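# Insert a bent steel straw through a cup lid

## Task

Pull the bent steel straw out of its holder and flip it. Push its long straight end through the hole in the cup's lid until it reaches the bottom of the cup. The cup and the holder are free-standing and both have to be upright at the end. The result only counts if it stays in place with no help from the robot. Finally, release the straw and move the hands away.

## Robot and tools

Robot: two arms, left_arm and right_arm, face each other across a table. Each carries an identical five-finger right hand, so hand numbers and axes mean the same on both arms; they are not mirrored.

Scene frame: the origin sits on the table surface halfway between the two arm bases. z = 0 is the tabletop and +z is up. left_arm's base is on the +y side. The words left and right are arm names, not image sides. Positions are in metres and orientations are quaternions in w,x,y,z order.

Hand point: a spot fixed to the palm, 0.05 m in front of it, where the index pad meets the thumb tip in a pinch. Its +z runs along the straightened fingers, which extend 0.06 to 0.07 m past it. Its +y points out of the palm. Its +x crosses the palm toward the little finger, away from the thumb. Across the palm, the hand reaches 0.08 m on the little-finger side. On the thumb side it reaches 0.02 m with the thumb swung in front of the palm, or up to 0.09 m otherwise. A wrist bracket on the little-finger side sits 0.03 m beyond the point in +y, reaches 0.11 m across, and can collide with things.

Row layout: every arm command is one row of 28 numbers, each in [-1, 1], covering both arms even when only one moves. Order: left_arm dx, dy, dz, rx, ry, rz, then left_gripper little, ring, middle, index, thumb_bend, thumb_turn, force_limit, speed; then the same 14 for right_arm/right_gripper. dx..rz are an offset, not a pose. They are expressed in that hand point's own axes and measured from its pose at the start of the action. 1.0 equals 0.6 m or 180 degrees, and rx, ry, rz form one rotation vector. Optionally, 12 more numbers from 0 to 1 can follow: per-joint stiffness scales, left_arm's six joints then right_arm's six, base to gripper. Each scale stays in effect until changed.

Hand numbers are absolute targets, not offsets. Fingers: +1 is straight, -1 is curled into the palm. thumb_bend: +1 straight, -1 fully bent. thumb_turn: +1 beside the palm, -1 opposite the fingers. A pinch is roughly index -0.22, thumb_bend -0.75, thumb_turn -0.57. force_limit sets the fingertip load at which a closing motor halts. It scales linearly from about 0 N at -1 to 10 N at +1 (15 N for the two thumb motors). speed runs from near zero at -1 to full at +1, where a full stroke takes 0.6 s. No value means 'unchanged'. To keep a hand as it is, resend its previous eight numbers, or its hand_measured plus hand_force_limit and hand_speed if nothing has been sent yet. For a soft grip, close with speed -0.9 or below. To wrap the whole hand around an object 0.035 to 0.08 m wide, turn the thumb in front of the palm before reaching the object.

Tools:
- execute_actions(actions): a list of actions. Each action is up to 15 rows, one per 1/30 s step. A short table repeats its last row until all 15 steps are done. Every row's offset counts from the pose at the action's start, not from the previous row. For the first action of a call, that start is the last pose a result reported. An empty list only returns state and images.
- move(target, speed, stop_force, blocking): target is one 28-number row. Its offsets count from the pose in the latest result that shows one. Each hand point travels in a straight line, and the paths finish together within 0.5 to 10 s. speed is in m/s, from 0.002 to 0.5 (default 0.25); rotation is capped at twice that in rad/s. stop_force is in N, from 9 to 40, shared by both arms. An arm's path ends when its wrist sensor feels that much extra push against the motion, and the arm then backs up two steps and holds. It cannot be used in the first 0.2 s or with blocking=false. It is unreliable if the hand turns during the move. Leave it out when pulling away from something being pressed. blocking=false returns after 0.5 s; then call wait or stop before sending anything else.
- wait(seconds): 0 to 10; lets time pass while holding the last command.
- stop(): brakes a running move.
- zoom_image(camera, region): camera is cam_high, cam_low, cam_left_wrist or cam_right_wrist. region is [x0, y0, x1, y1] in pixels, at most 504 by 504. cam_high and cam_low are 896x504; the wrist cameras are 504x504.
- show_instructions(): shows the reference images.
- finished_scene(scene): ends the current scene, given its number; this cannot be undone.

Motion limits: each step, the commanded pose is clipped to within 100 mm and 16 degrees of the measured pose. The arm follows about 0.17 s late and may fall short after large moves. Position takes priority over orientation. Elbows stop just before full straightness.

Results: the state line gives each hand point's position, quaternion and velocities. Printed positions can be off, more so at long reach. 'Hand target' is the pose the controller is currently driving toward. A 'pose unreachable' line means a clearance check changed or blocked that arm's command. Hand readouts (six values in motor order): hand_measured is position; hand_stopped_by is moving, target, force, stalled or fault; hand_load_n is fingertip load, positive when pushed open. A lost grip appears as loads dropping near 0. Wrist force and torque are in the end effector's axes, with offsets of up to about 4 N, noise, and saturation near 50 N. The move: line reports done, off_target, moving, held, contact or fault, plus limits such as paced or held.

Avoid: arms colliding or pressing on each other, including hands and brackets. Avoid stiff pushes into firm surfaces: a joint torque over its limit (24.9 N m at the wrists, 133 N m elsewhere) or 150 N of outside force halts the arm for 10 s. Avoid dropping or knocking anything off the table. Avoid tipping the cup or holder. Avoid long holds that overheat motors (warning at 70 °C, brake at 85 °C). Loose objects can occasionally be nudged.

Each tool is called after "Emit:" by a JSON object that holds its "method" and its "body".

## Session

Emit:
{"method": "execute_actions", "body": {"actions": []}}

Scene clock: 0.00 s.
left_arm: end_effector_position=(+0.3097, +0.4517, +0.4834) hand_measured=(+1.000, +1.000, +1.000, +1.000, +1.000, +1.000) hand_load_n=(+0.0, +0.0, +0.0, +0.0, +0.0, +0.0) hand_stopped_by=(target, target, target, target, target, target) hand_force_limit=0.00 hand_speed=-0.80 end_effector_quat_wxyz=(-0.004, +0.365, +0.931, +0.005) end_effector_velocity=(-0.000, +0.000, +0.000) end_effector_angular_velocity=(+0.002, +0.002, -0.001) | right_arm: end_effector_position=(+0.1371, -0.2619, +0.4828) hand_measured=(+1.000, +1.000, +1.000, +1.000, +1.000, +1.000) hand_load_n=(+0.0, +0.0, +0.0, +0.0, +0.0, +0.0) hand_stopped_by=(target, target, target, target, target, target) hand_force_limit=0.00 hand_speed=-0.80 end_effector_quat_wxyz=(+0.009, -0.313, +0.950, -0.004) end_effector_velocity=(-0.000, +0.000, -0.000) end_effector_angular_velocity=(+0.000, -0.000, -0.000)
Joint positions: left_arm=[ 0.547 -1.703  1.315  1.971  1.567 -1.866] | right_arm=[-1.195 -1.721  1.322  1.951  1.579 -1.881]
Joint velocities: left_arm=[0.001 0.    0.    0.002 0.    0.001] | right_arm=[ 0.    -0.     0.001 -0.001 -0.     0.   ]
Wrist force (N, on the end effector, along its own x y z axes, offset not removed): no reading
Wrist torque (N m, same axes, about the end effector's origin, offset not removed): no reading
Hand target (left_arm): +0.310, +0.452, +0.483; -0.004, +0.365, +0.931, +0.005
Hand target (right_arm): +0.137, -0.262, +0.483; +0.009, -0.313, +0.950, -0.004
Joint stiffness scale: left_arm=[1. 1. 1. 1. 1. 1.] | right_arm=[1. 1. 1. 1. 1. 1.]

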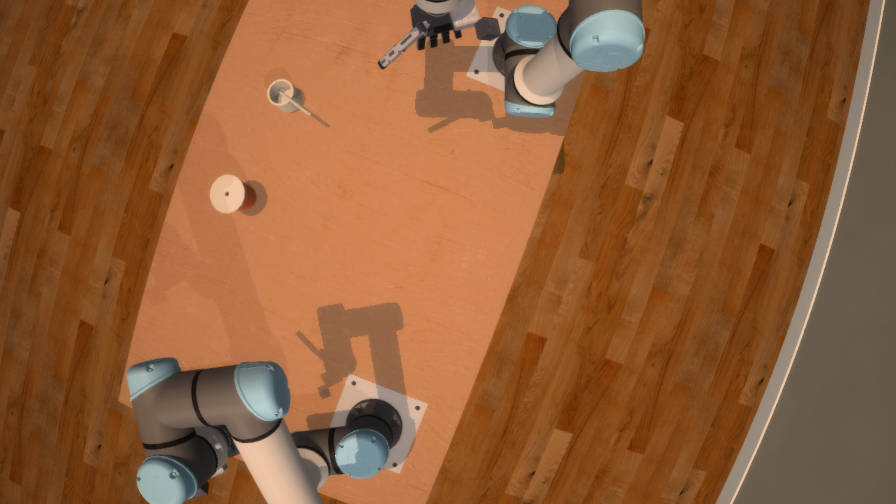

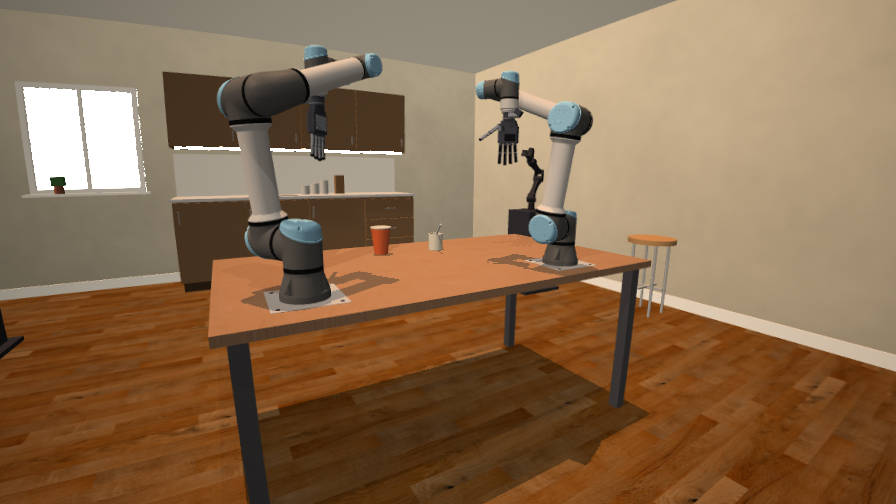

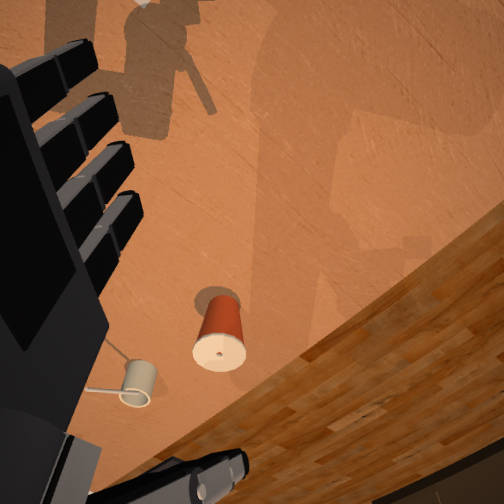

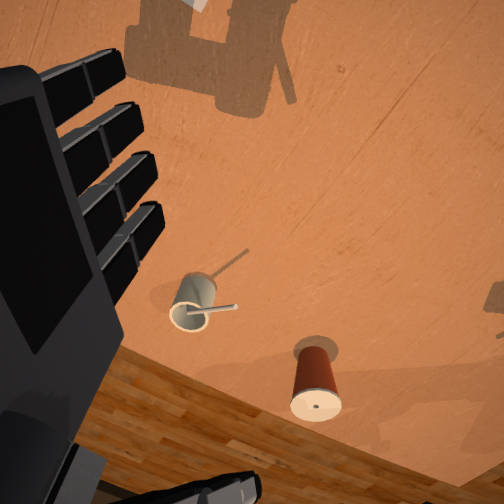

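Emit:
{"method": "move", "body": {"target": [0,0,0,0,0,0,1,1,1,1,1,1,0,0,-0.417,-0.252,0.472,0.036,-0.535,-0.353,1,1,1,1,-0.6,-0.57,0,0], "speed": 0.3}}

Scene clock: 14.20 s.
left_arm: end_effector_position=(+0.3097, +0.4517, +0.4834) hand_measured=(+1.000, +1.000, +1.000, +1.000, +1.000, +1.000) hand_load_n=(+0.0, +0.0, +0.0, +0.0, +0.0, +0.0) hand_stopped_by=(target, target, target, target, target, target) hand_force_limit=0.00 hand_speed=0.00 end_effector_quat_wxyz=(-0.004, +0.365, +0.931, +0.005) end_effector_velocity=(-0.000, +0.000, -0.000) end_effector_angular_velocity=(+0.001, +0.001, +0.001) | right_arm: end_effector_position=(+0.4332, -0.2369, +0.2051) hand_measured=(+1.000, +1.000, +1.000, +1.000, -0.600, -0.570) hand_load_n=(+0.0, +0.0, +0.0, +0.0, +0.0, +0.0) hand_stopped_by=(target, target, target, target, target, target) hand_force_limit=0.00 hand_speed=0.00 end_effector_quat_wxyz=(+0.681, -0.618, +0.353, +0.173) end_effector_velocity=(+0.002, +0.001, -0.003) end_effector_angular_velocity=(+0.010, +0.002, +0.009)
Joint positions: left_arm=[ 0.547 -1.703  1.315  1.971  1.567 -1.866] | right_arm=[-1.783 -1.111  1.812  0.221  0.016 -3.296]
Joint velocities: left_arm=[ 0.     0.     0.001  0.    -0.    -0.001] | right_arm=[ 0.004  0.    -0.002 -0.075 -0.01   0.081]
Wrist force (N, on the end effector, along its own x y z axes, offset not removed): left_arm=[-0.9 0.0 -1.4] | right_arm=[0.3 -1.6 0.9]
Wrist torque (N m, same axes, about the end effector's origin, offset not removed): left_arm=[0.03 0.03 0.02] | right_arm=[-0.27 -0.18 -0.11]
Hand target (left_arm): +0.310, +0.452, +0.483; -0.004, +0.365, +0.931, +0.005
Hand target (right_arm): +0.434, -0.236, +0.205; +0.681, -0.618, +0.351, +0.173
Off the commanded pose (left_arm): 0.000 m, 0 deg.
Off the commanded pose (right_arm): 0.002 m, 1 deg.
Joint stiffness scale: left_arm=[1. 1. 1. 1. 1. 1.] | right_arm=[1. 1. 1. 1. 1. 1.]
move: done

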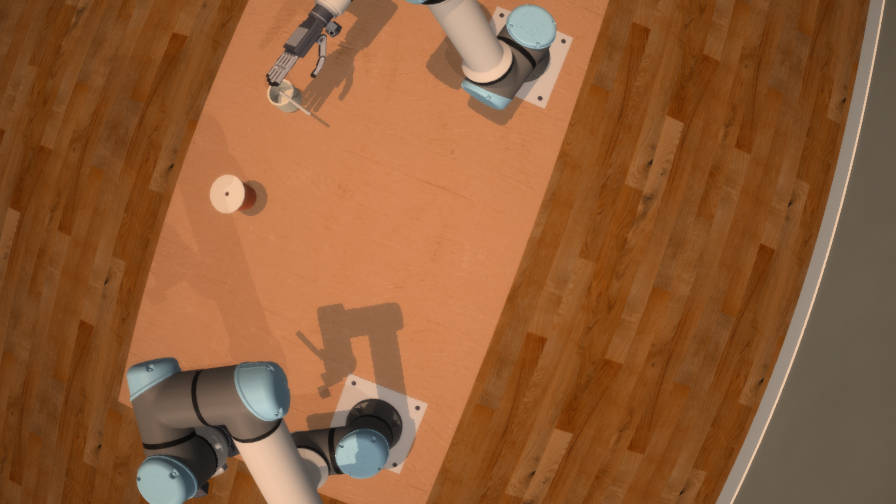

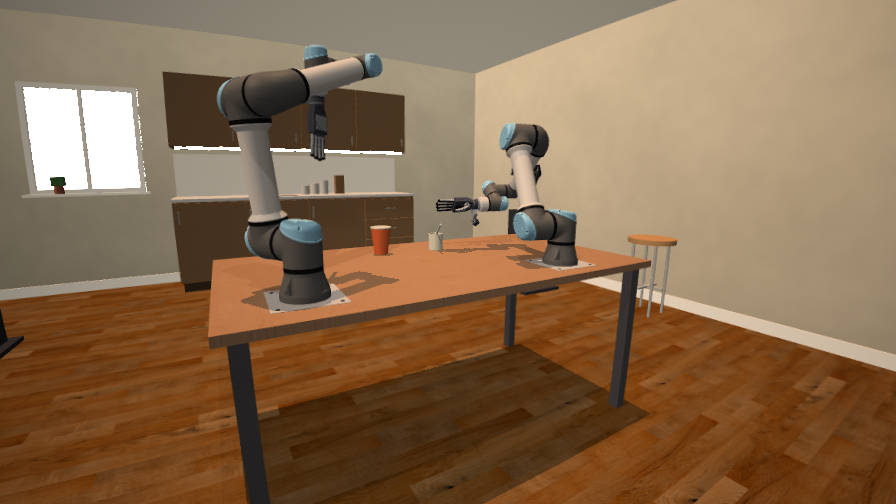

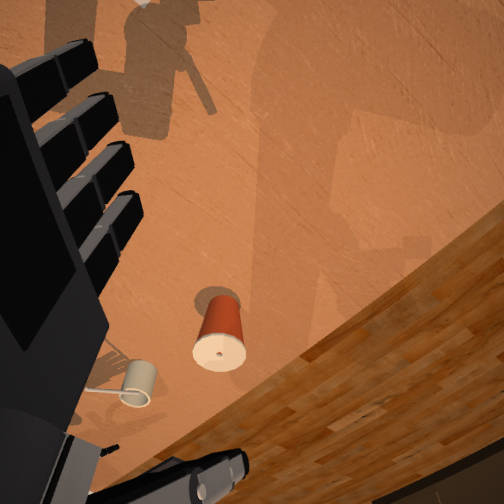

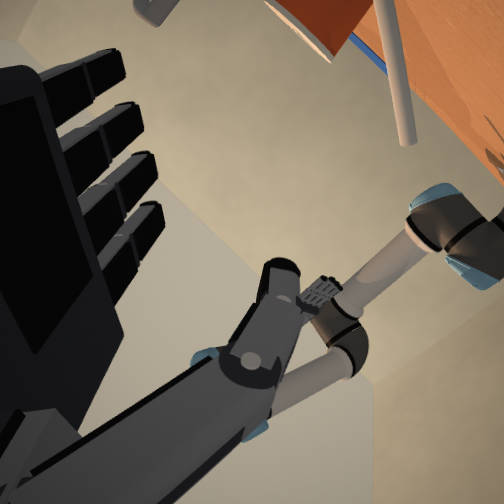

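Emit:
{"method": "move", "body": {"target": [0,0,0,0,0,0,1,1,1,1,1,1,0,0,0.04,0.04,-0.02,-0.15,0,0,-1,-1,1,1,-0.6,-0.57,0,0], "speed": 0.08}}

Scene clock: 21.53 s.
left_arm: end_effector_position=(+0.3097, +0.4517, +0.4834) hand_measured=(+1.000, +1.000, +1.000, +1.000, +1.000, +1.000) hand_load_n=(+0.0, +0.0, +0.0, +0.0, +0.0, +0.0) hand_stopped_by=(target, target, target, target, target, target) hand_force_limit=0.00 hand_speed=0.00 end_effector_quat_wxyz=(-0.004, +0.365, +0.931, +0.005) end_effector_velocity=(+0.000, +0.000, -0.000) end_effector_angular_velocity=(+0.000, -0.000, -0.001) | right_arm: end_effector_position=(+0.4304, -0.2493, +0.1718) hand_measured=(-1.000, -1.000, +1.000, +1.000, -0.600, -0.570) hand_load_n=(+0.0, +0.0, +0.0, +0.0, +0.0, +0.0) hand_stopped_by=(target, target, target, target, target, target) hand_force_limit=0.00 hand_speed=0.00 end_effector_quat_wxyz=(+0.519, -0.758, +0.306, +0.249) end_effector_velocity=(-0.001, -0.001, -0.000) end_effector_angular_velocity=(-0.006, +0.006, +0.021)
Joint positions: left_arm=[ 0.547 -1.703  1.315  1.971  1.567 -1.866] | right_arm=[-1.699 -0.835  1.559  1.435  0.417 -4.513]
Joint velocities: left_arm=[ 0.    -0.     0.001 -0.001 -0.     0.001] | right_arm=[ 0.005  0.009 -0.012  0.029  0.014 -0.023]
Wrist force (N, on the end effector, along its own x y z axes, offset not removed): left_arm=[-1.0 -3.5 0.4] | right_arm=[3.1 -4.8 1.8]
Wrist torque (N m, same axes, about the end effector's origin, offset not removed): left_arm=[-0.57 0.04 -0.02] | right_arm=[-0.65 -0.68 -0.15]
Hand target (left_arm): +0.310, +0.452, +0.483; -0.004, +0.365, +0.931, +0.005
Hand target (right_arm): +0.431, -0.249, +0.171; -0.518, +0.760, -0.304, -0.250
Off the commanded pose (left_arm): 0.000 m, 0 deg.
Off the commanded pose (right_arm): 0.000 m, 0 deg.
Joint stiffness scale: left_arm=[1. 1. 1. 1. 1. 1.] | right_arm=[1. 1. 1. 1. 1. 1.]
move: done

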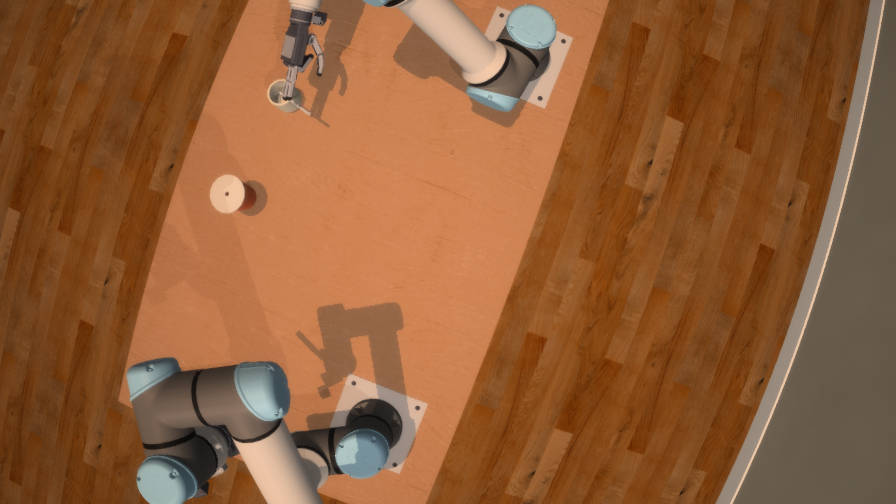

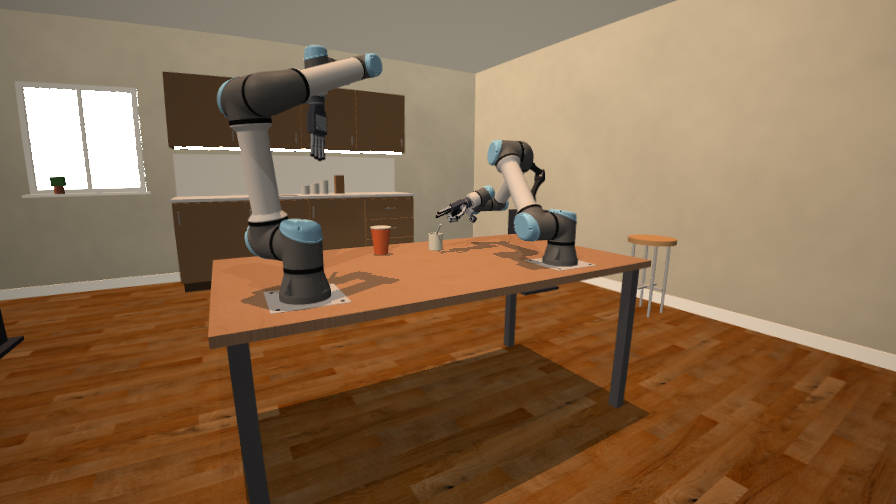

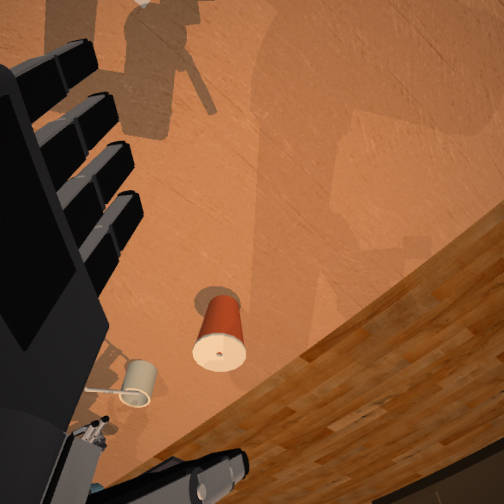

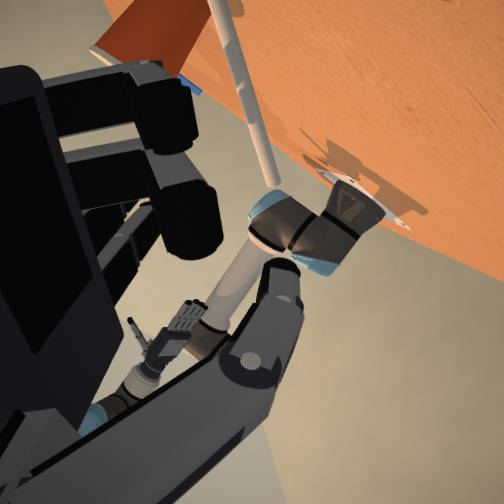

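Emit:
{"method": "move", "body": {"target": [0,0,0,0,0,0,1,1,1,1,1,1,0,0,0.045,-0.01,0.075,0,0,0,1,1,1,1,-0.6,-0.57,0,0.5], "speed": 0.04}}

Emit:
{"method": "zoom_image", "body": {"camera": "cam_high", "region": [240,30,360,140]}}

Emit:
{"method": "zoom_image", "body": {"camera": "cam_low", "region": [400,180,500,260]}}

Scene clock: 29.60 s.
left_arm: end_effector_position=(+0.3097, +0.4517, +0.4834) hand_measured=(+1.000, +1.000, +1.000, +1.000, +1.000, +1.000) hand_load_n=(+0.0, +0.0, +0.0, +0.0, +0.0, +0.0) hand_stopped_by=(target, target, target, target, target, target) hand_force_limit=0.00 hand_speed=0.00 end_effector_quat_wxyz=(-0.004, +0.365, +0.931, +0.005) end_effector_velocity=(-0.000, +0.000, -0.000) end_effector_angular_velocity=(+0.000, +0.001, +0.001) | right_arm: end_effector_position=(+0.4499, -0.2120, +0.1424) hand_measured=(+1.000, +1.000, +1.000, +1.000, -0.600, -0.570) hand_load_n=(+0.0, +0.0, +0.0, +0.0, +0.0, +0.0) hand_stopped_by=(target, target, target, target, target, target) hand_force_limit=0.00 hand_speed=0.50 end_effector_quat_wxyz=(+0.519, -0.758, +0.306, +0.249) end_effector_velocity=(+0.002, +0.002, -0.001) end_effector_angular_velocity=(-0.002, +0.001, -0.005)
Joint positions: left_arm=[ 0.547 -1.703  1.315  1.971  1.567 -1.866] | right_arm=[-1.621 -0.753  1.448  1.303  0.379 -4.337]
Joint velocities: left_arm=[ 0.001  0.     0.     0.001  0.001 -0.001] | right_arm=[ 0.003  0.002 -0.008 -0.014 -0.001  0.022]
Wrist force (N, on the end effector, along its own x y z axes, offset not removed): left_arm=[2.0 0.0 -0.5] | right_arm=[3.2 -0.4 2.7]
Wrist torque (N m, same axes, about the end effector's origin, offset not removed): left_arm=[0.04 -0.33 0.21] | right_arm=[-0.25 -0.53 -0.13]
Hand target (left_arm): +0.310, +0.452, +0.483; -0.004, +0.365, +0.931, +0.005
Hand target (right_arm): +0.451, -0.211, +0.142; -0.519, +0.758, -0.306, -0.249
Off the commanded pose (left_arm): 0.000 m, 0 deg.
Off the commanded pose (right_arm): 0.002 m, 0 deg.
Joint stiffness scale: left_arm=[1. 1. 1. 1. 1. 1.] | right_arm=[1. 1. 1. 1. 1. 1.]
move: done

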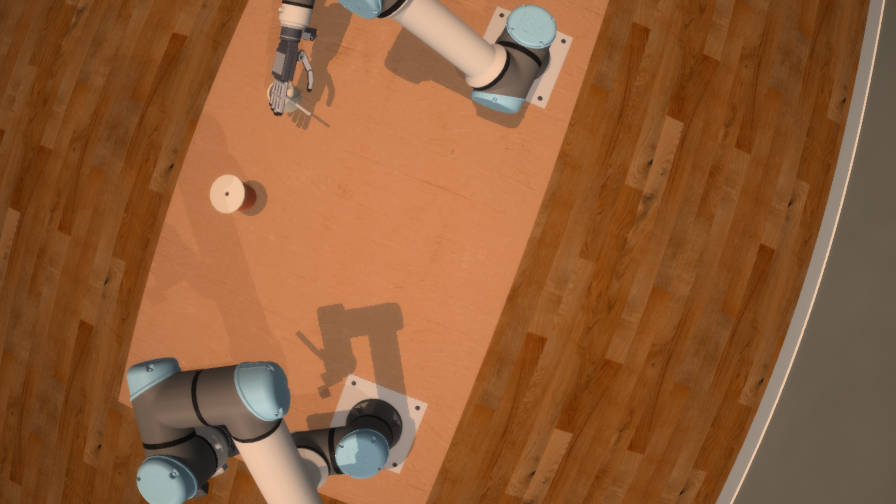

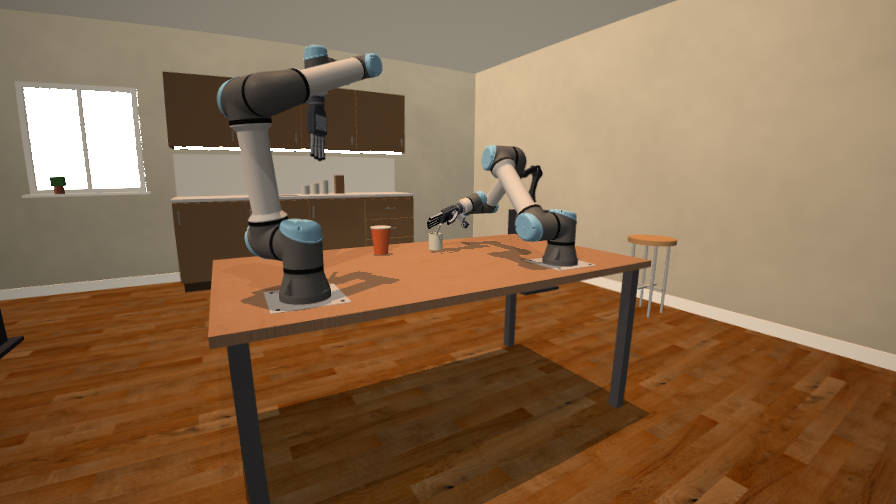

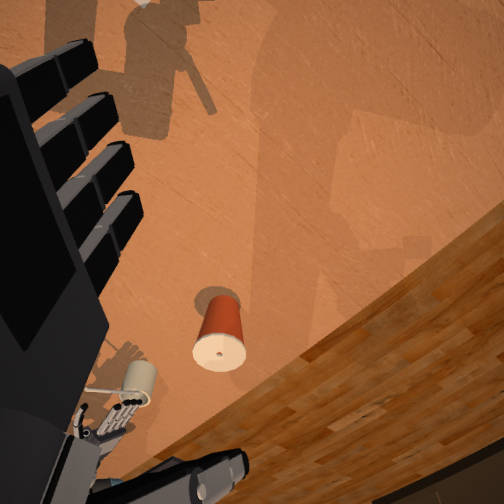

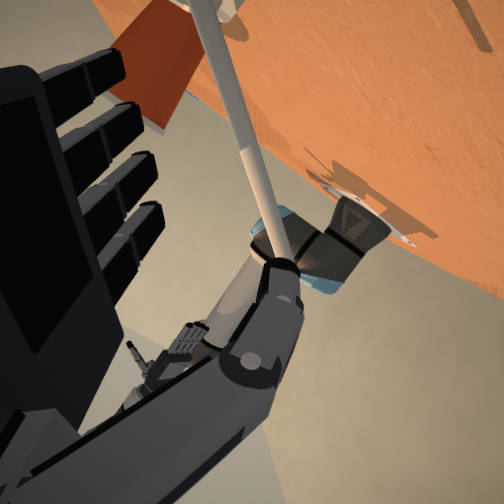

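Region (240, 30, 360, 140) of cam_high's 896x504 image, scaled by 4.200, with more detail than that image has; it fills the top 462 rows of this view, and the rest is white.

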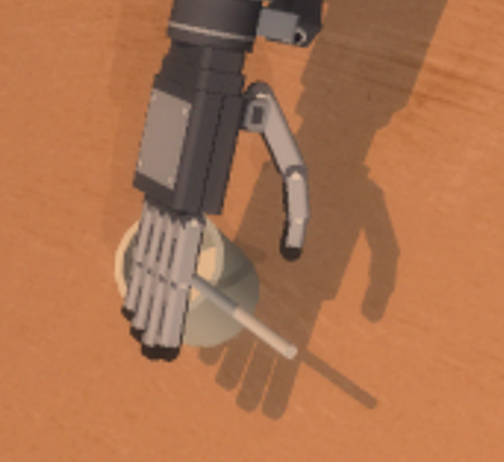

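Region (400, 180, 500, 260) of cam_low's 896x504 image, scaled by 5.040, with more detail than that image has; it fills the top 403 rows of this view, and the rest is white.

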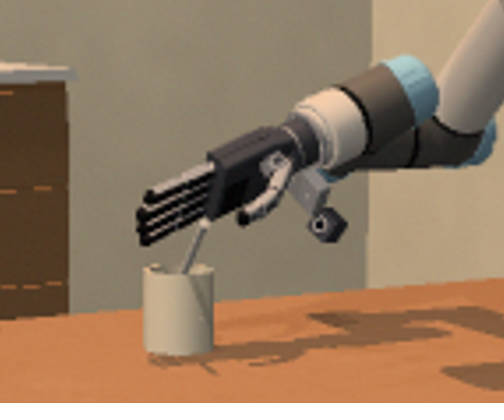

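Emit:
{"method": "move", "body": {"target": [0,0,0,0,0,0,1,1,1,1,1,1,0,0,0.038,-0.018,0.045,0,0,-0.08,1,1,1,1,-0.6,-0.57,0,0.5], "speed": 0.04}}

Emit:
{"method": "zoom_image", "body": {"camera": "cam_high", "region": [240,30,360,140]}}

Emit:
{"method": "zoom_image", "body": {"camera": "cam_low", "region": [400,180,500,260]}}

Scene clock: 38.07 s.
left_arm: end_effector_position=(+0.3097, +0.4517, +0.4834) hand_measured=(+1.000, +1.000, +1.000, +1.000, +1.000, +1.000) hand_load_n=(+0.0, +0.0, +0.0, +0.0, +0.0, +0.0) hand_stopped_by=(target, target, target, target, target, target) hand_force_limit=0.00 hand_speed=0.00 end_effector_quat_wxyz=(-0.004, +0.365, +0.931, +0.005) end_effector_velocity=(+0.000, +0.000, +0.000) end_effector_angular_velocity=(-0.000, -0.000, -0.000) | right_arm: end_effector_position=(+0.4709, -0.1894, +0.1250) hand_measured=(+1.000, +1.000, +1.000, +1.000, -0.600, -0.570) hand_load_n=(+0.0, +0.0, +0.0, +0.0, +0.0, +0.0) hand_stopped_by=(target, target, target, target, target, target) hand_force_limit=0.00 hand_speed=0.50 end_effector_quat_wxyz=(+0.546, -0.790, +0.211, +0.184) end_effector_velocity=(+0.002, +0.000, -0.002) end_effector_angular_velocity=(+0.002, -0.016, +0.003)
Joint positions: left_arm=[ 0.547 -1.703  1.315  1.971  1.567 -1.866] | right_arm=[-1.568 -0.721  1.354  1.235  0.36  -4.442]
Joint velocities: left_arm=[ 0.    -0.    -0.001  0.001 -0.     0.001] | right_arm=[ 0.     0.003 -0.005 -0.005 -0.002 -0.009]
Wrist force (N, on the end effector, along its own x y z axes, offset not removed): left_arm=[1.6 -0.5 0.4] | right_arm=[2.6 0.8 -2.4]
Wrist torque (N m, same axes, about the end effector's origin, offset not removed): left_arm=[0.01 -0.35 0.15] | right_arm=[0.52 -0.40 0.02]
Hand target (left_arm): +0.310, +0.452, +0.483; -0.004, +0.365, +0.931, +0.005
Hand target (right_arm): +0.472, -0.188, +0.124; -0.546, +0.790, -0.209, -0.182
Off the commanded pose (left_arm): 0.000 m, 0 deg.
Off the commanded pose (right_arm): 0.001 m, 0 deg.
Joint stiffness scale: left_arm=[1. 1. 1. 1. 1. 1.] | right_arm=[1. 1. 1. 1. 1. 1.]
move: done

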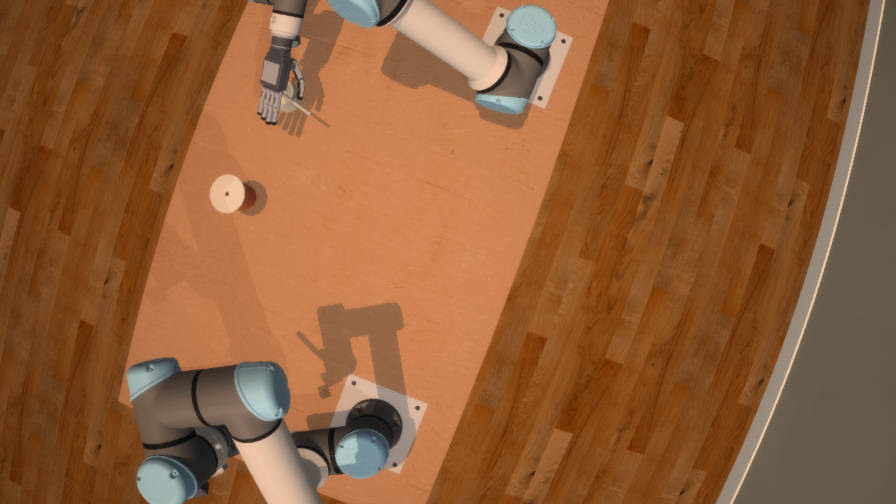

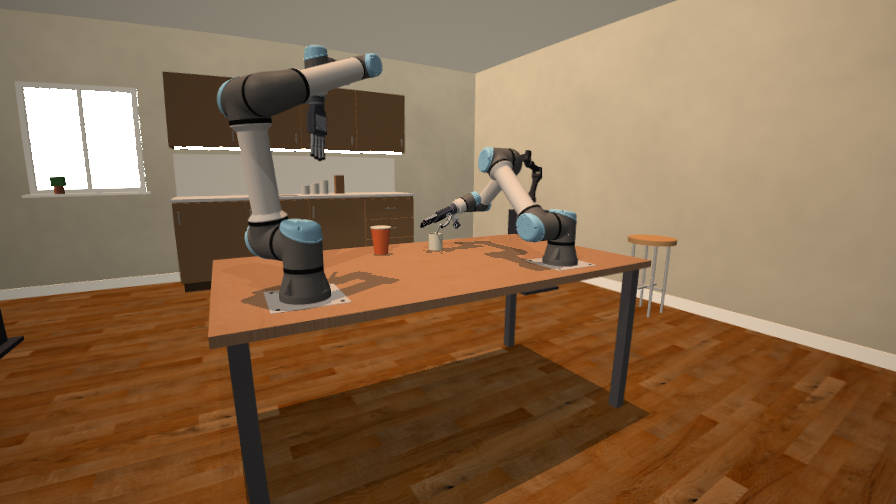

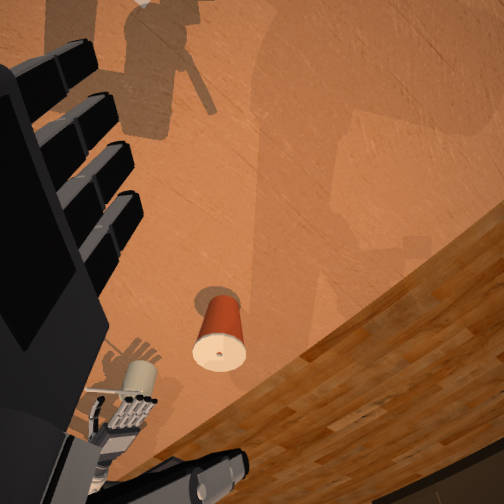

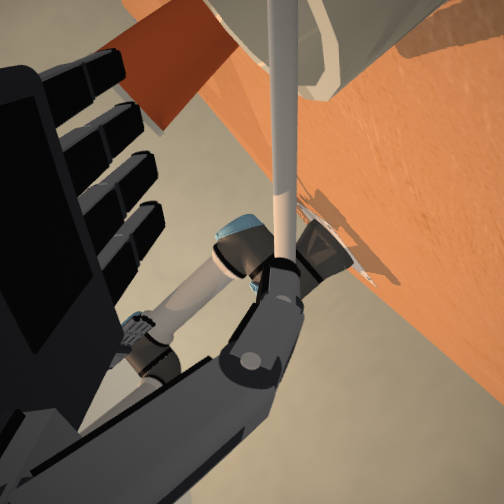

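Region (240, 30, 360, 140) of cam_high's 896x504 image, scaled by 4.200, with more detail than that image has; it fills the top 462 rows of this view, and the rest is white.

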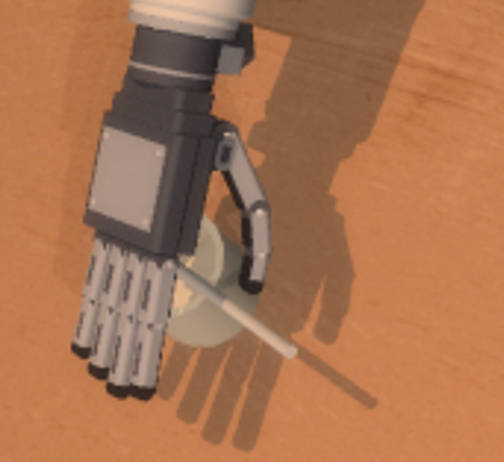

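Region (400, 180, 500, 260) of cam_low's 896x504 image, scaled by 5.040, with more detail than that image has; it fills the top 403 rows of this view, and the rest is white.

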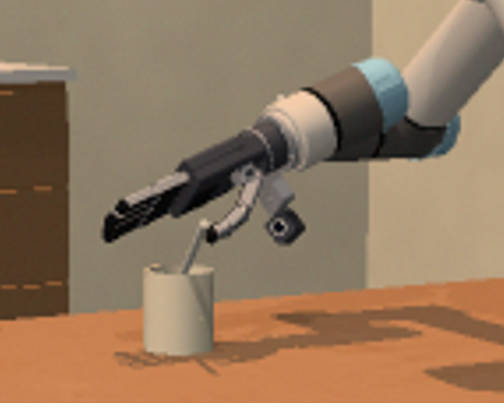

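Emit:
{"method": "move", "body": {"target": [0,0,0,0,0,0,1,1,1,1,1,1,0,0,0.012,0.007,0.014,0,0,0,1,1,1,0.03,-0.6,-0.57,0,0], "speed": 0.015}}

Emit:
{"method": "zoom_image", "body": {"camera": "cam_high", "region": [260,60,340,140]}}

Scene clock: 41.33 s.
left_arm: end_effector_position=(+0.3097, +0.4517, +0.4834) hand_measured=(+1.000, +1.000, +1.000, +1.000, +1.000, +1.000) hand_load_n=(+0.0, +0.0, +0.0, +0.0, +0.0, +0.0) hand_stopped_by=(target, target, target, target, target, target) hand_force_limit=0.00 hand_speed=0.00 end_effector_quat_wxyz=(-0.004, +0.365, +0.931, +0.005) end_effector_velocity=(-0.000, -0.001, -0.000) end_effector_angular_velocity=(+0.000, +0.001, -0.002) | right_arm: end_effector_position=(+0.4736, -0.1849, +0.1157) hand_measured=(+1.000, +1.000, +1.000, +0.030, -0.600, -0.570) hand_load_n=(+0.0, +0.0, +0.0, +0.0, +0.0, +0.0) hand_stopped_by=(target, target, target, target, target, target) hand_force_limit=0.00 hand_speed=0.00 end_effector_quat_wxyz=(+0.545, -0.790, +0.212, +0.184) end_effector_velocity=(+0.002, +0.001, -0.001) end_effector_angular_velocity=(-0.000, -0.002, -0.002)
Joint positions: left_arm=[ 0.547 -1.703  1.315  1.971  1.567 -1.866] | right_arm=[-1.559 -0.703  1.339  1.208  0.358 -4.416]
Joint velocities: left_arm=[-0.001  0.    -0.     0.     0.001  0.001] | right_arm=[ 0.002  0.002 -0.006 -0.01  -0.001  0.012]
Wrist force (N, on the end effector, along its own x y z axes, offset not removed): left_arm=[-0.4 -0.1 -0.3] | right_arm=[2.5 3.2 4.4]
Wrist torque (N m, same axes, about the end effector's origin, offset not removed): left_arm=[0.09 -0.09 0.02] | right_arm=[0.17 -0.40 0.09]
Hand target (left_arm): +0.310, +0.452, +0.483; -0.004, +0.365, +0.931, +0.005
Hand target (right_arm): +0.474, -0.184, +0.115; -0.546, +0.790, -0.211, -0.184
Off the commanded pose (left_arm): 0.000 m, 0 deg.
Off the commanded pose (right_arm): 0.001 m, 0 deg.
Joint stiffness scale: left_arm=[1. 1. 1. 1. 1. 1.] | right_arm=[1. 1. 1. 1. 1. 1.]
move: done

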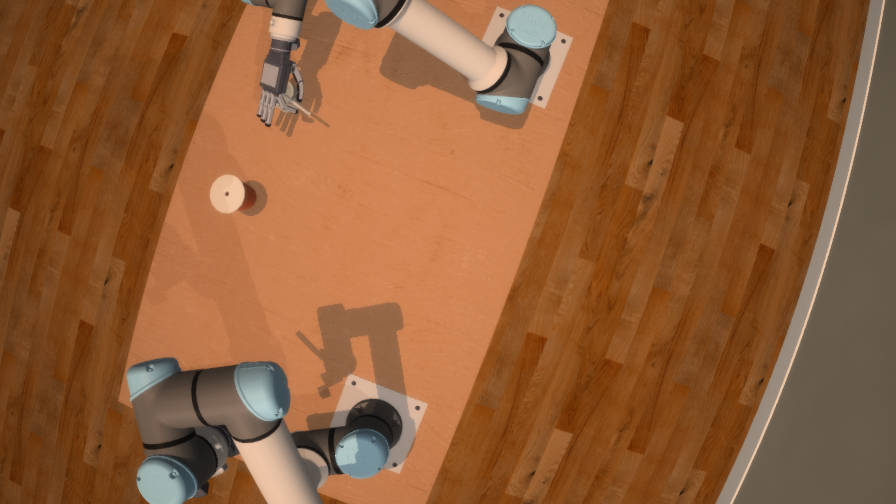

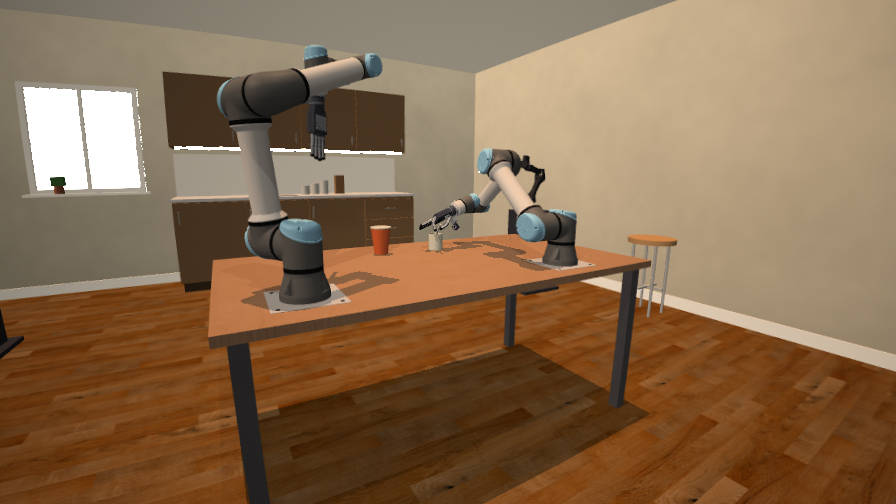

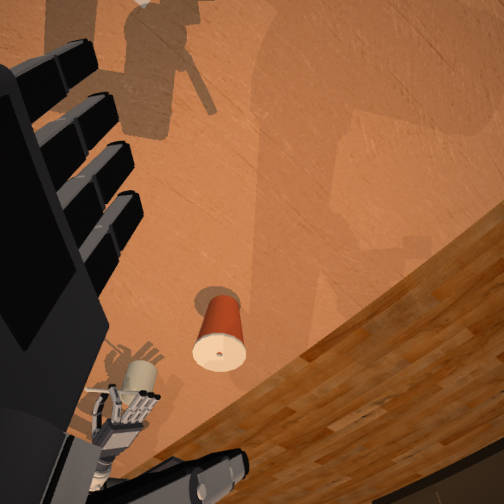

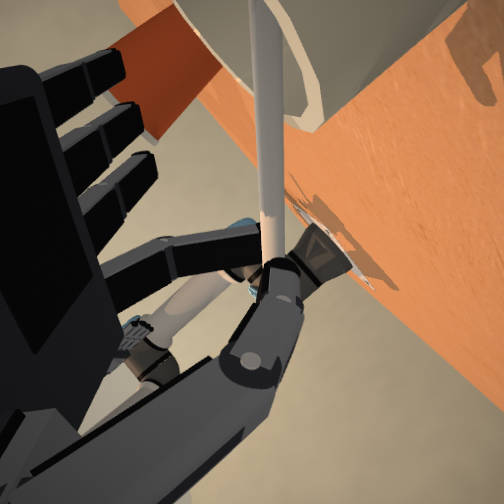

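Region (260, 60, 340, 140) of cam_high's 896x504 image, scaled by 6.300, with more detail than that image has.

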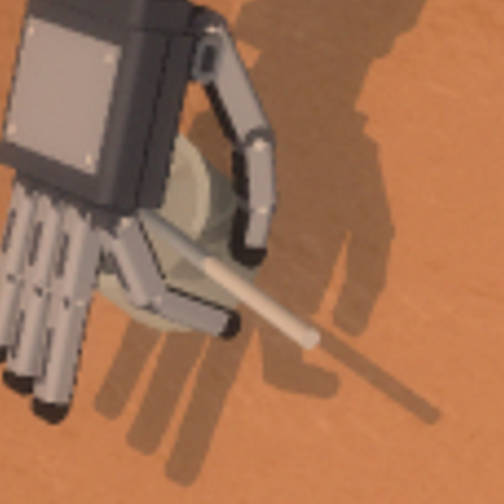

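Emit:
{"method": "move", "body": {"target": [0,0,0,0,0,0,1,1,1,1,1,1,0,0,0,0,0.008,0,0,0,1,1,1,-0.35,-0.6,-0.57,0.9,-0.8], "speed": 0.01}}

Scene clock: 44.13 s.
left_arm: end_effector_position=(+0.3097, +0.4517, +0.4834) hand_measured=(+1.000, +1.000, +1.000, +1.000, +1.000, +1.000) hand_load_n=(+0.0, +0.0, +0.0, +0.0, +0.0, +0.0) hand_stopped_by=(target, target, target, target, target, target) hand_force_limit=0.00 hand_speed=0.00 end_effector_quat_wxyz=(-0.004, +0.365, +0.931, +0.005) end_effector_velocity=(-0.000, +0.000, +0.000) end_effector_angular_velocity=(-0.001, +0.000, +0.001) | right_arm: end_effector_position=(+0.4730, -0.1816, +0.1146) hand_measured=(+1.000, +1.000, +1.000, -0.132, -0.598, -0.570) hand_load_n=(+0.0, +0.0, +0.0, +9.0, +2.0, -1.5) hand_stopped_by=(target, target, target, force, target, target) hand_force_limit=0.90 hand_speed=-0.80 end_effector_quat_wxyz=(+0.545, -0.790, +0.213, +0.185) end_effector_velocity=(+0.000, +0.002, -0.000) end_effector_angular_velocity=(+0.000, +0.001, -0.002)
Joint positions: left_arm=[ 0.547 -1.703  1.315  1.971  1.567 -1.866] | right_arm=[-1.553 -0.703  1.337  1.194  0.357 -4.396]
Joint velocities: left_arm=[ 0.001  0.    -0.002  0.001  0.    -0.   ] | right_arm=[ 0.003  0.    -0.003 -0.01  -0.002  0.014]
Wrist force (N, on the end effector, along its own x y z axes, offset not removed): left_arm=[1.8 0.0 -0.8] | right_arm=[3.3 -1.6 -0.5]
Wrist torque (N m, same axes, about the end effector's origin, offset not removed): left_arm=[0.08 -0.14 0.22] | right_arm=[0.04 -0.60 0.21]
Hand target (left_arm): +0.310, +0.452, +0.483; -0.004, +0.365, +0.931, +0.005
Hand target (right_arm): +0.473, -0.180, +0.114; -0.545, +0.790, -0.212, -0.184
Off the commanded pose (left_arm): 0.000 m, 0 deg.
Off the commanded pose (right_arm): 0.001 m, 0 deg.
Joint stiffness scale: left_arm=[1. 1. 1. 1. 1. 1.] | right_arm=[1. 1. 1. 1. 1. 1.]
move: done

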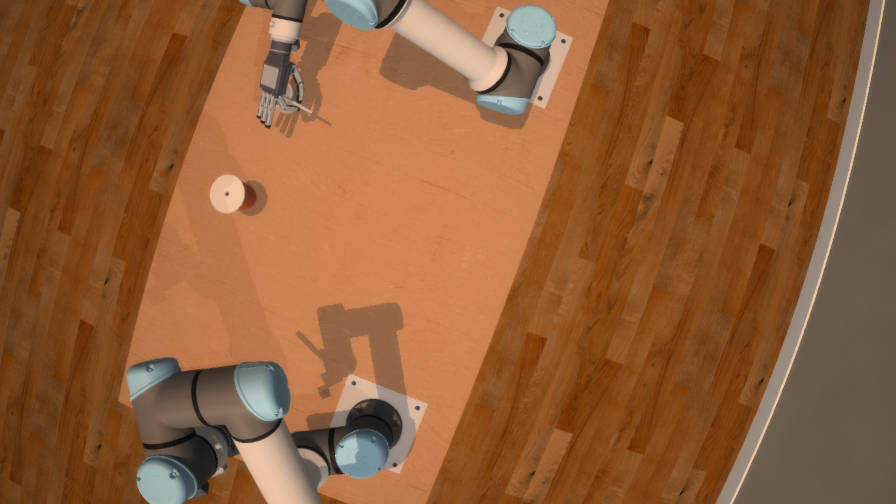

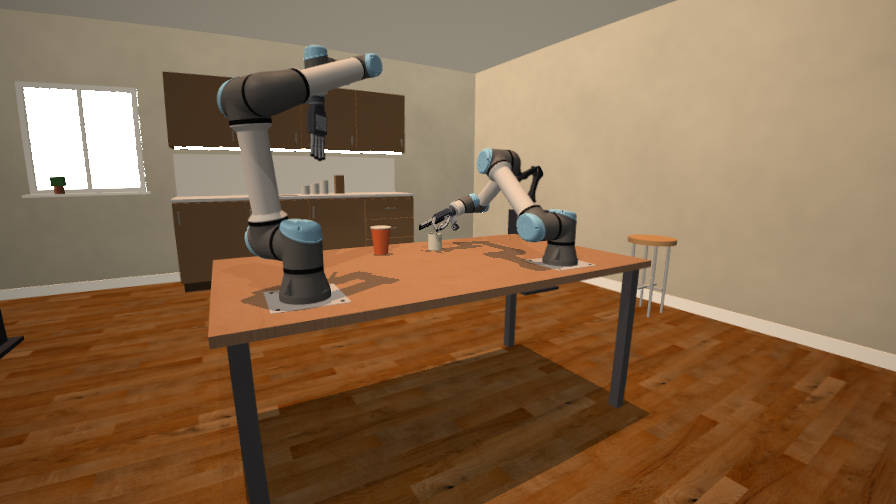

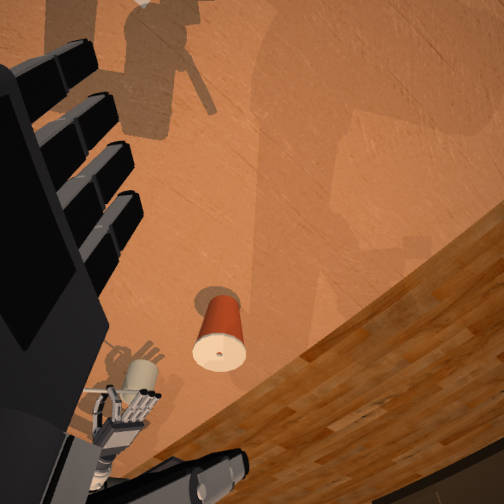

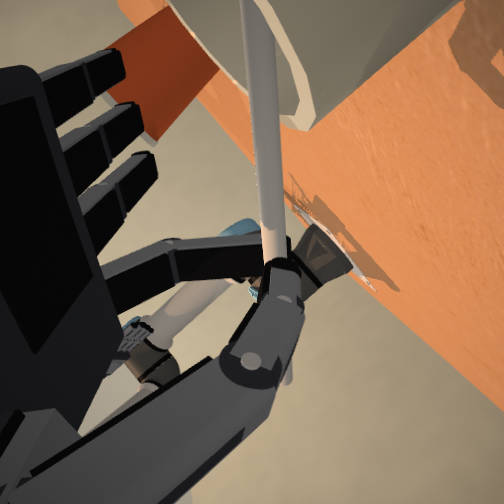

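Emit:
{"method": "move", "body": {"target": [0,0,0,0,0,0,1,1,1,1,1,1,0,0,-0.14,-0.2,-0.088,0,0,0,1,1,1,-0.4,-0.6,-0.57,1,-0.8], "speed": 0.06}}

Scene clock: 50.87 s.
left_arm: end_effector_position=(+0.3097, +0.4517, +0.4834) hand_measured=(+1.000, +1.000, +1.000, +1.000, +1.000, +1.000) hand_load_n=(+0.0, +0.0, +0.0, +0.0, +0.0, +0.0) hand_stopped_by=(target, target, target, target, target, target) hand_force_limit=0.00 hand_speed=0.00 end_effector_quat_wxyz=(-0.004, +0.365, +0.931, +0.005) end_effector_velocity=(+0.000, +0.000, +0.000) end_effector_angular_velocity=(-0.001, -0.001, +0.001) | right_arm: end_effector_position=(+0.4691, -0.1813, +0.2686) hand_measured=(+1.000, +1.000, +1.000, -0.138, -0.598, -0.570) hand_load_n=(+0.0, +0.0, +0.0, +10.0, +3.0, -3.0) hand_stopped_by=(target, target, target, force, target, target) hand_force_limit=1.00 hand_speed=-0.80 end_effector_quat_wxyz=(+0.545, -0.789, +0.214, +0.186) end_effector_velocity=(-0.001, +0.001, +0.002) end_effector_angular_velocity=(-0.000, +0.007, +0.002)
Joint positions: left_arm=[ 0.547 -1.703  1.315  1.971  1.567 -1.866] | right_arm=[-1.553 -0.888  1.237  1.483  0.356 -4.397]
Joint velocities: left_arm=[ 0.001  0.    -0.001 -0.001  0.    -0.   ] | right_arm=[ 0.001  0.    -0.003  0.012  0.001 -0.002]
Wrist force (N, on the end effector, along its own x y z axes, offset not removed): left_arm=[2.6 0.6 0.1] | right_arm=[4.8 0.7 0.9]
Wrist torque (N m, same axes, about the end effector's origin, offset not removed): left_arm=[0.05 -0.54 0.34] | right_arm=[0.11 -0.60 0.21]
Hand target (left_arm): +0.310, +0.452, +0.483; -0.004, +0.365, +0.931, +0.005
Hand target (right_arm): +0.470, -0.182, +0.270; -0.545, +0.790, -0.213, -0.185
Off the commanded pose (left_arm): 0.000 m, 0 deg.
Off the commanded pose (right_arm): 0.002 m, 0 deg.
Joint stiffness scale: left_arm=[1. 1. 1. 1. 1. 1.] | right_arm=[1. 1. 1. 1. 1. 1.]
move: done

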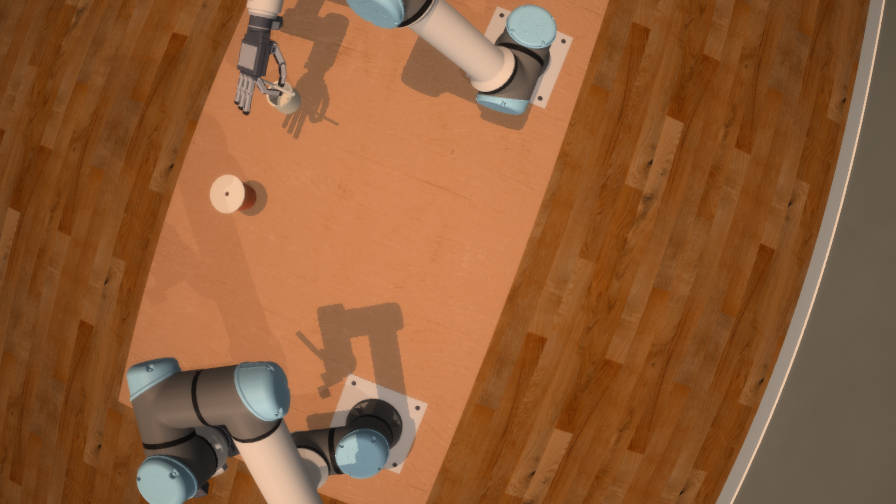

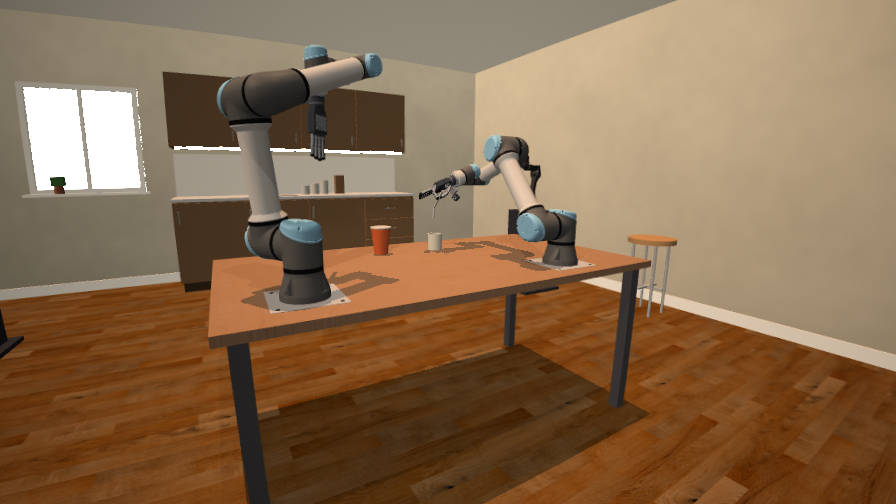

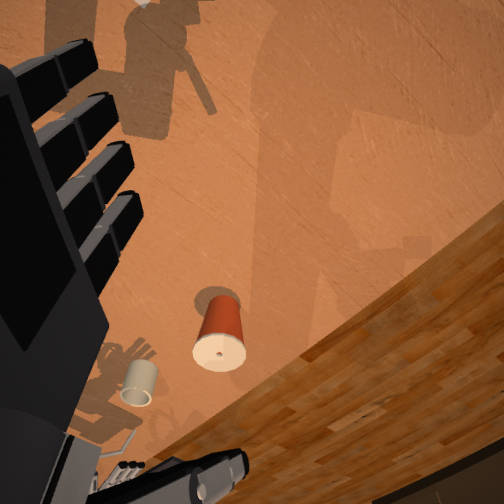

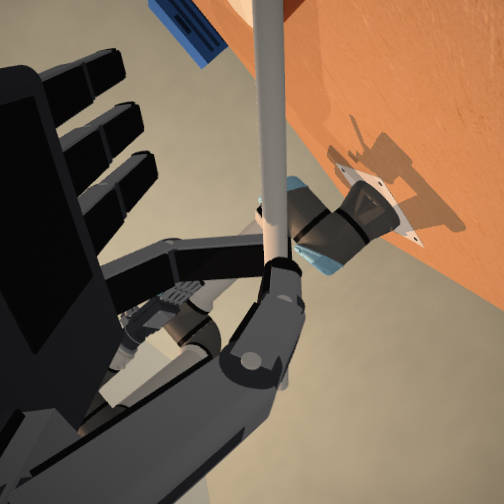

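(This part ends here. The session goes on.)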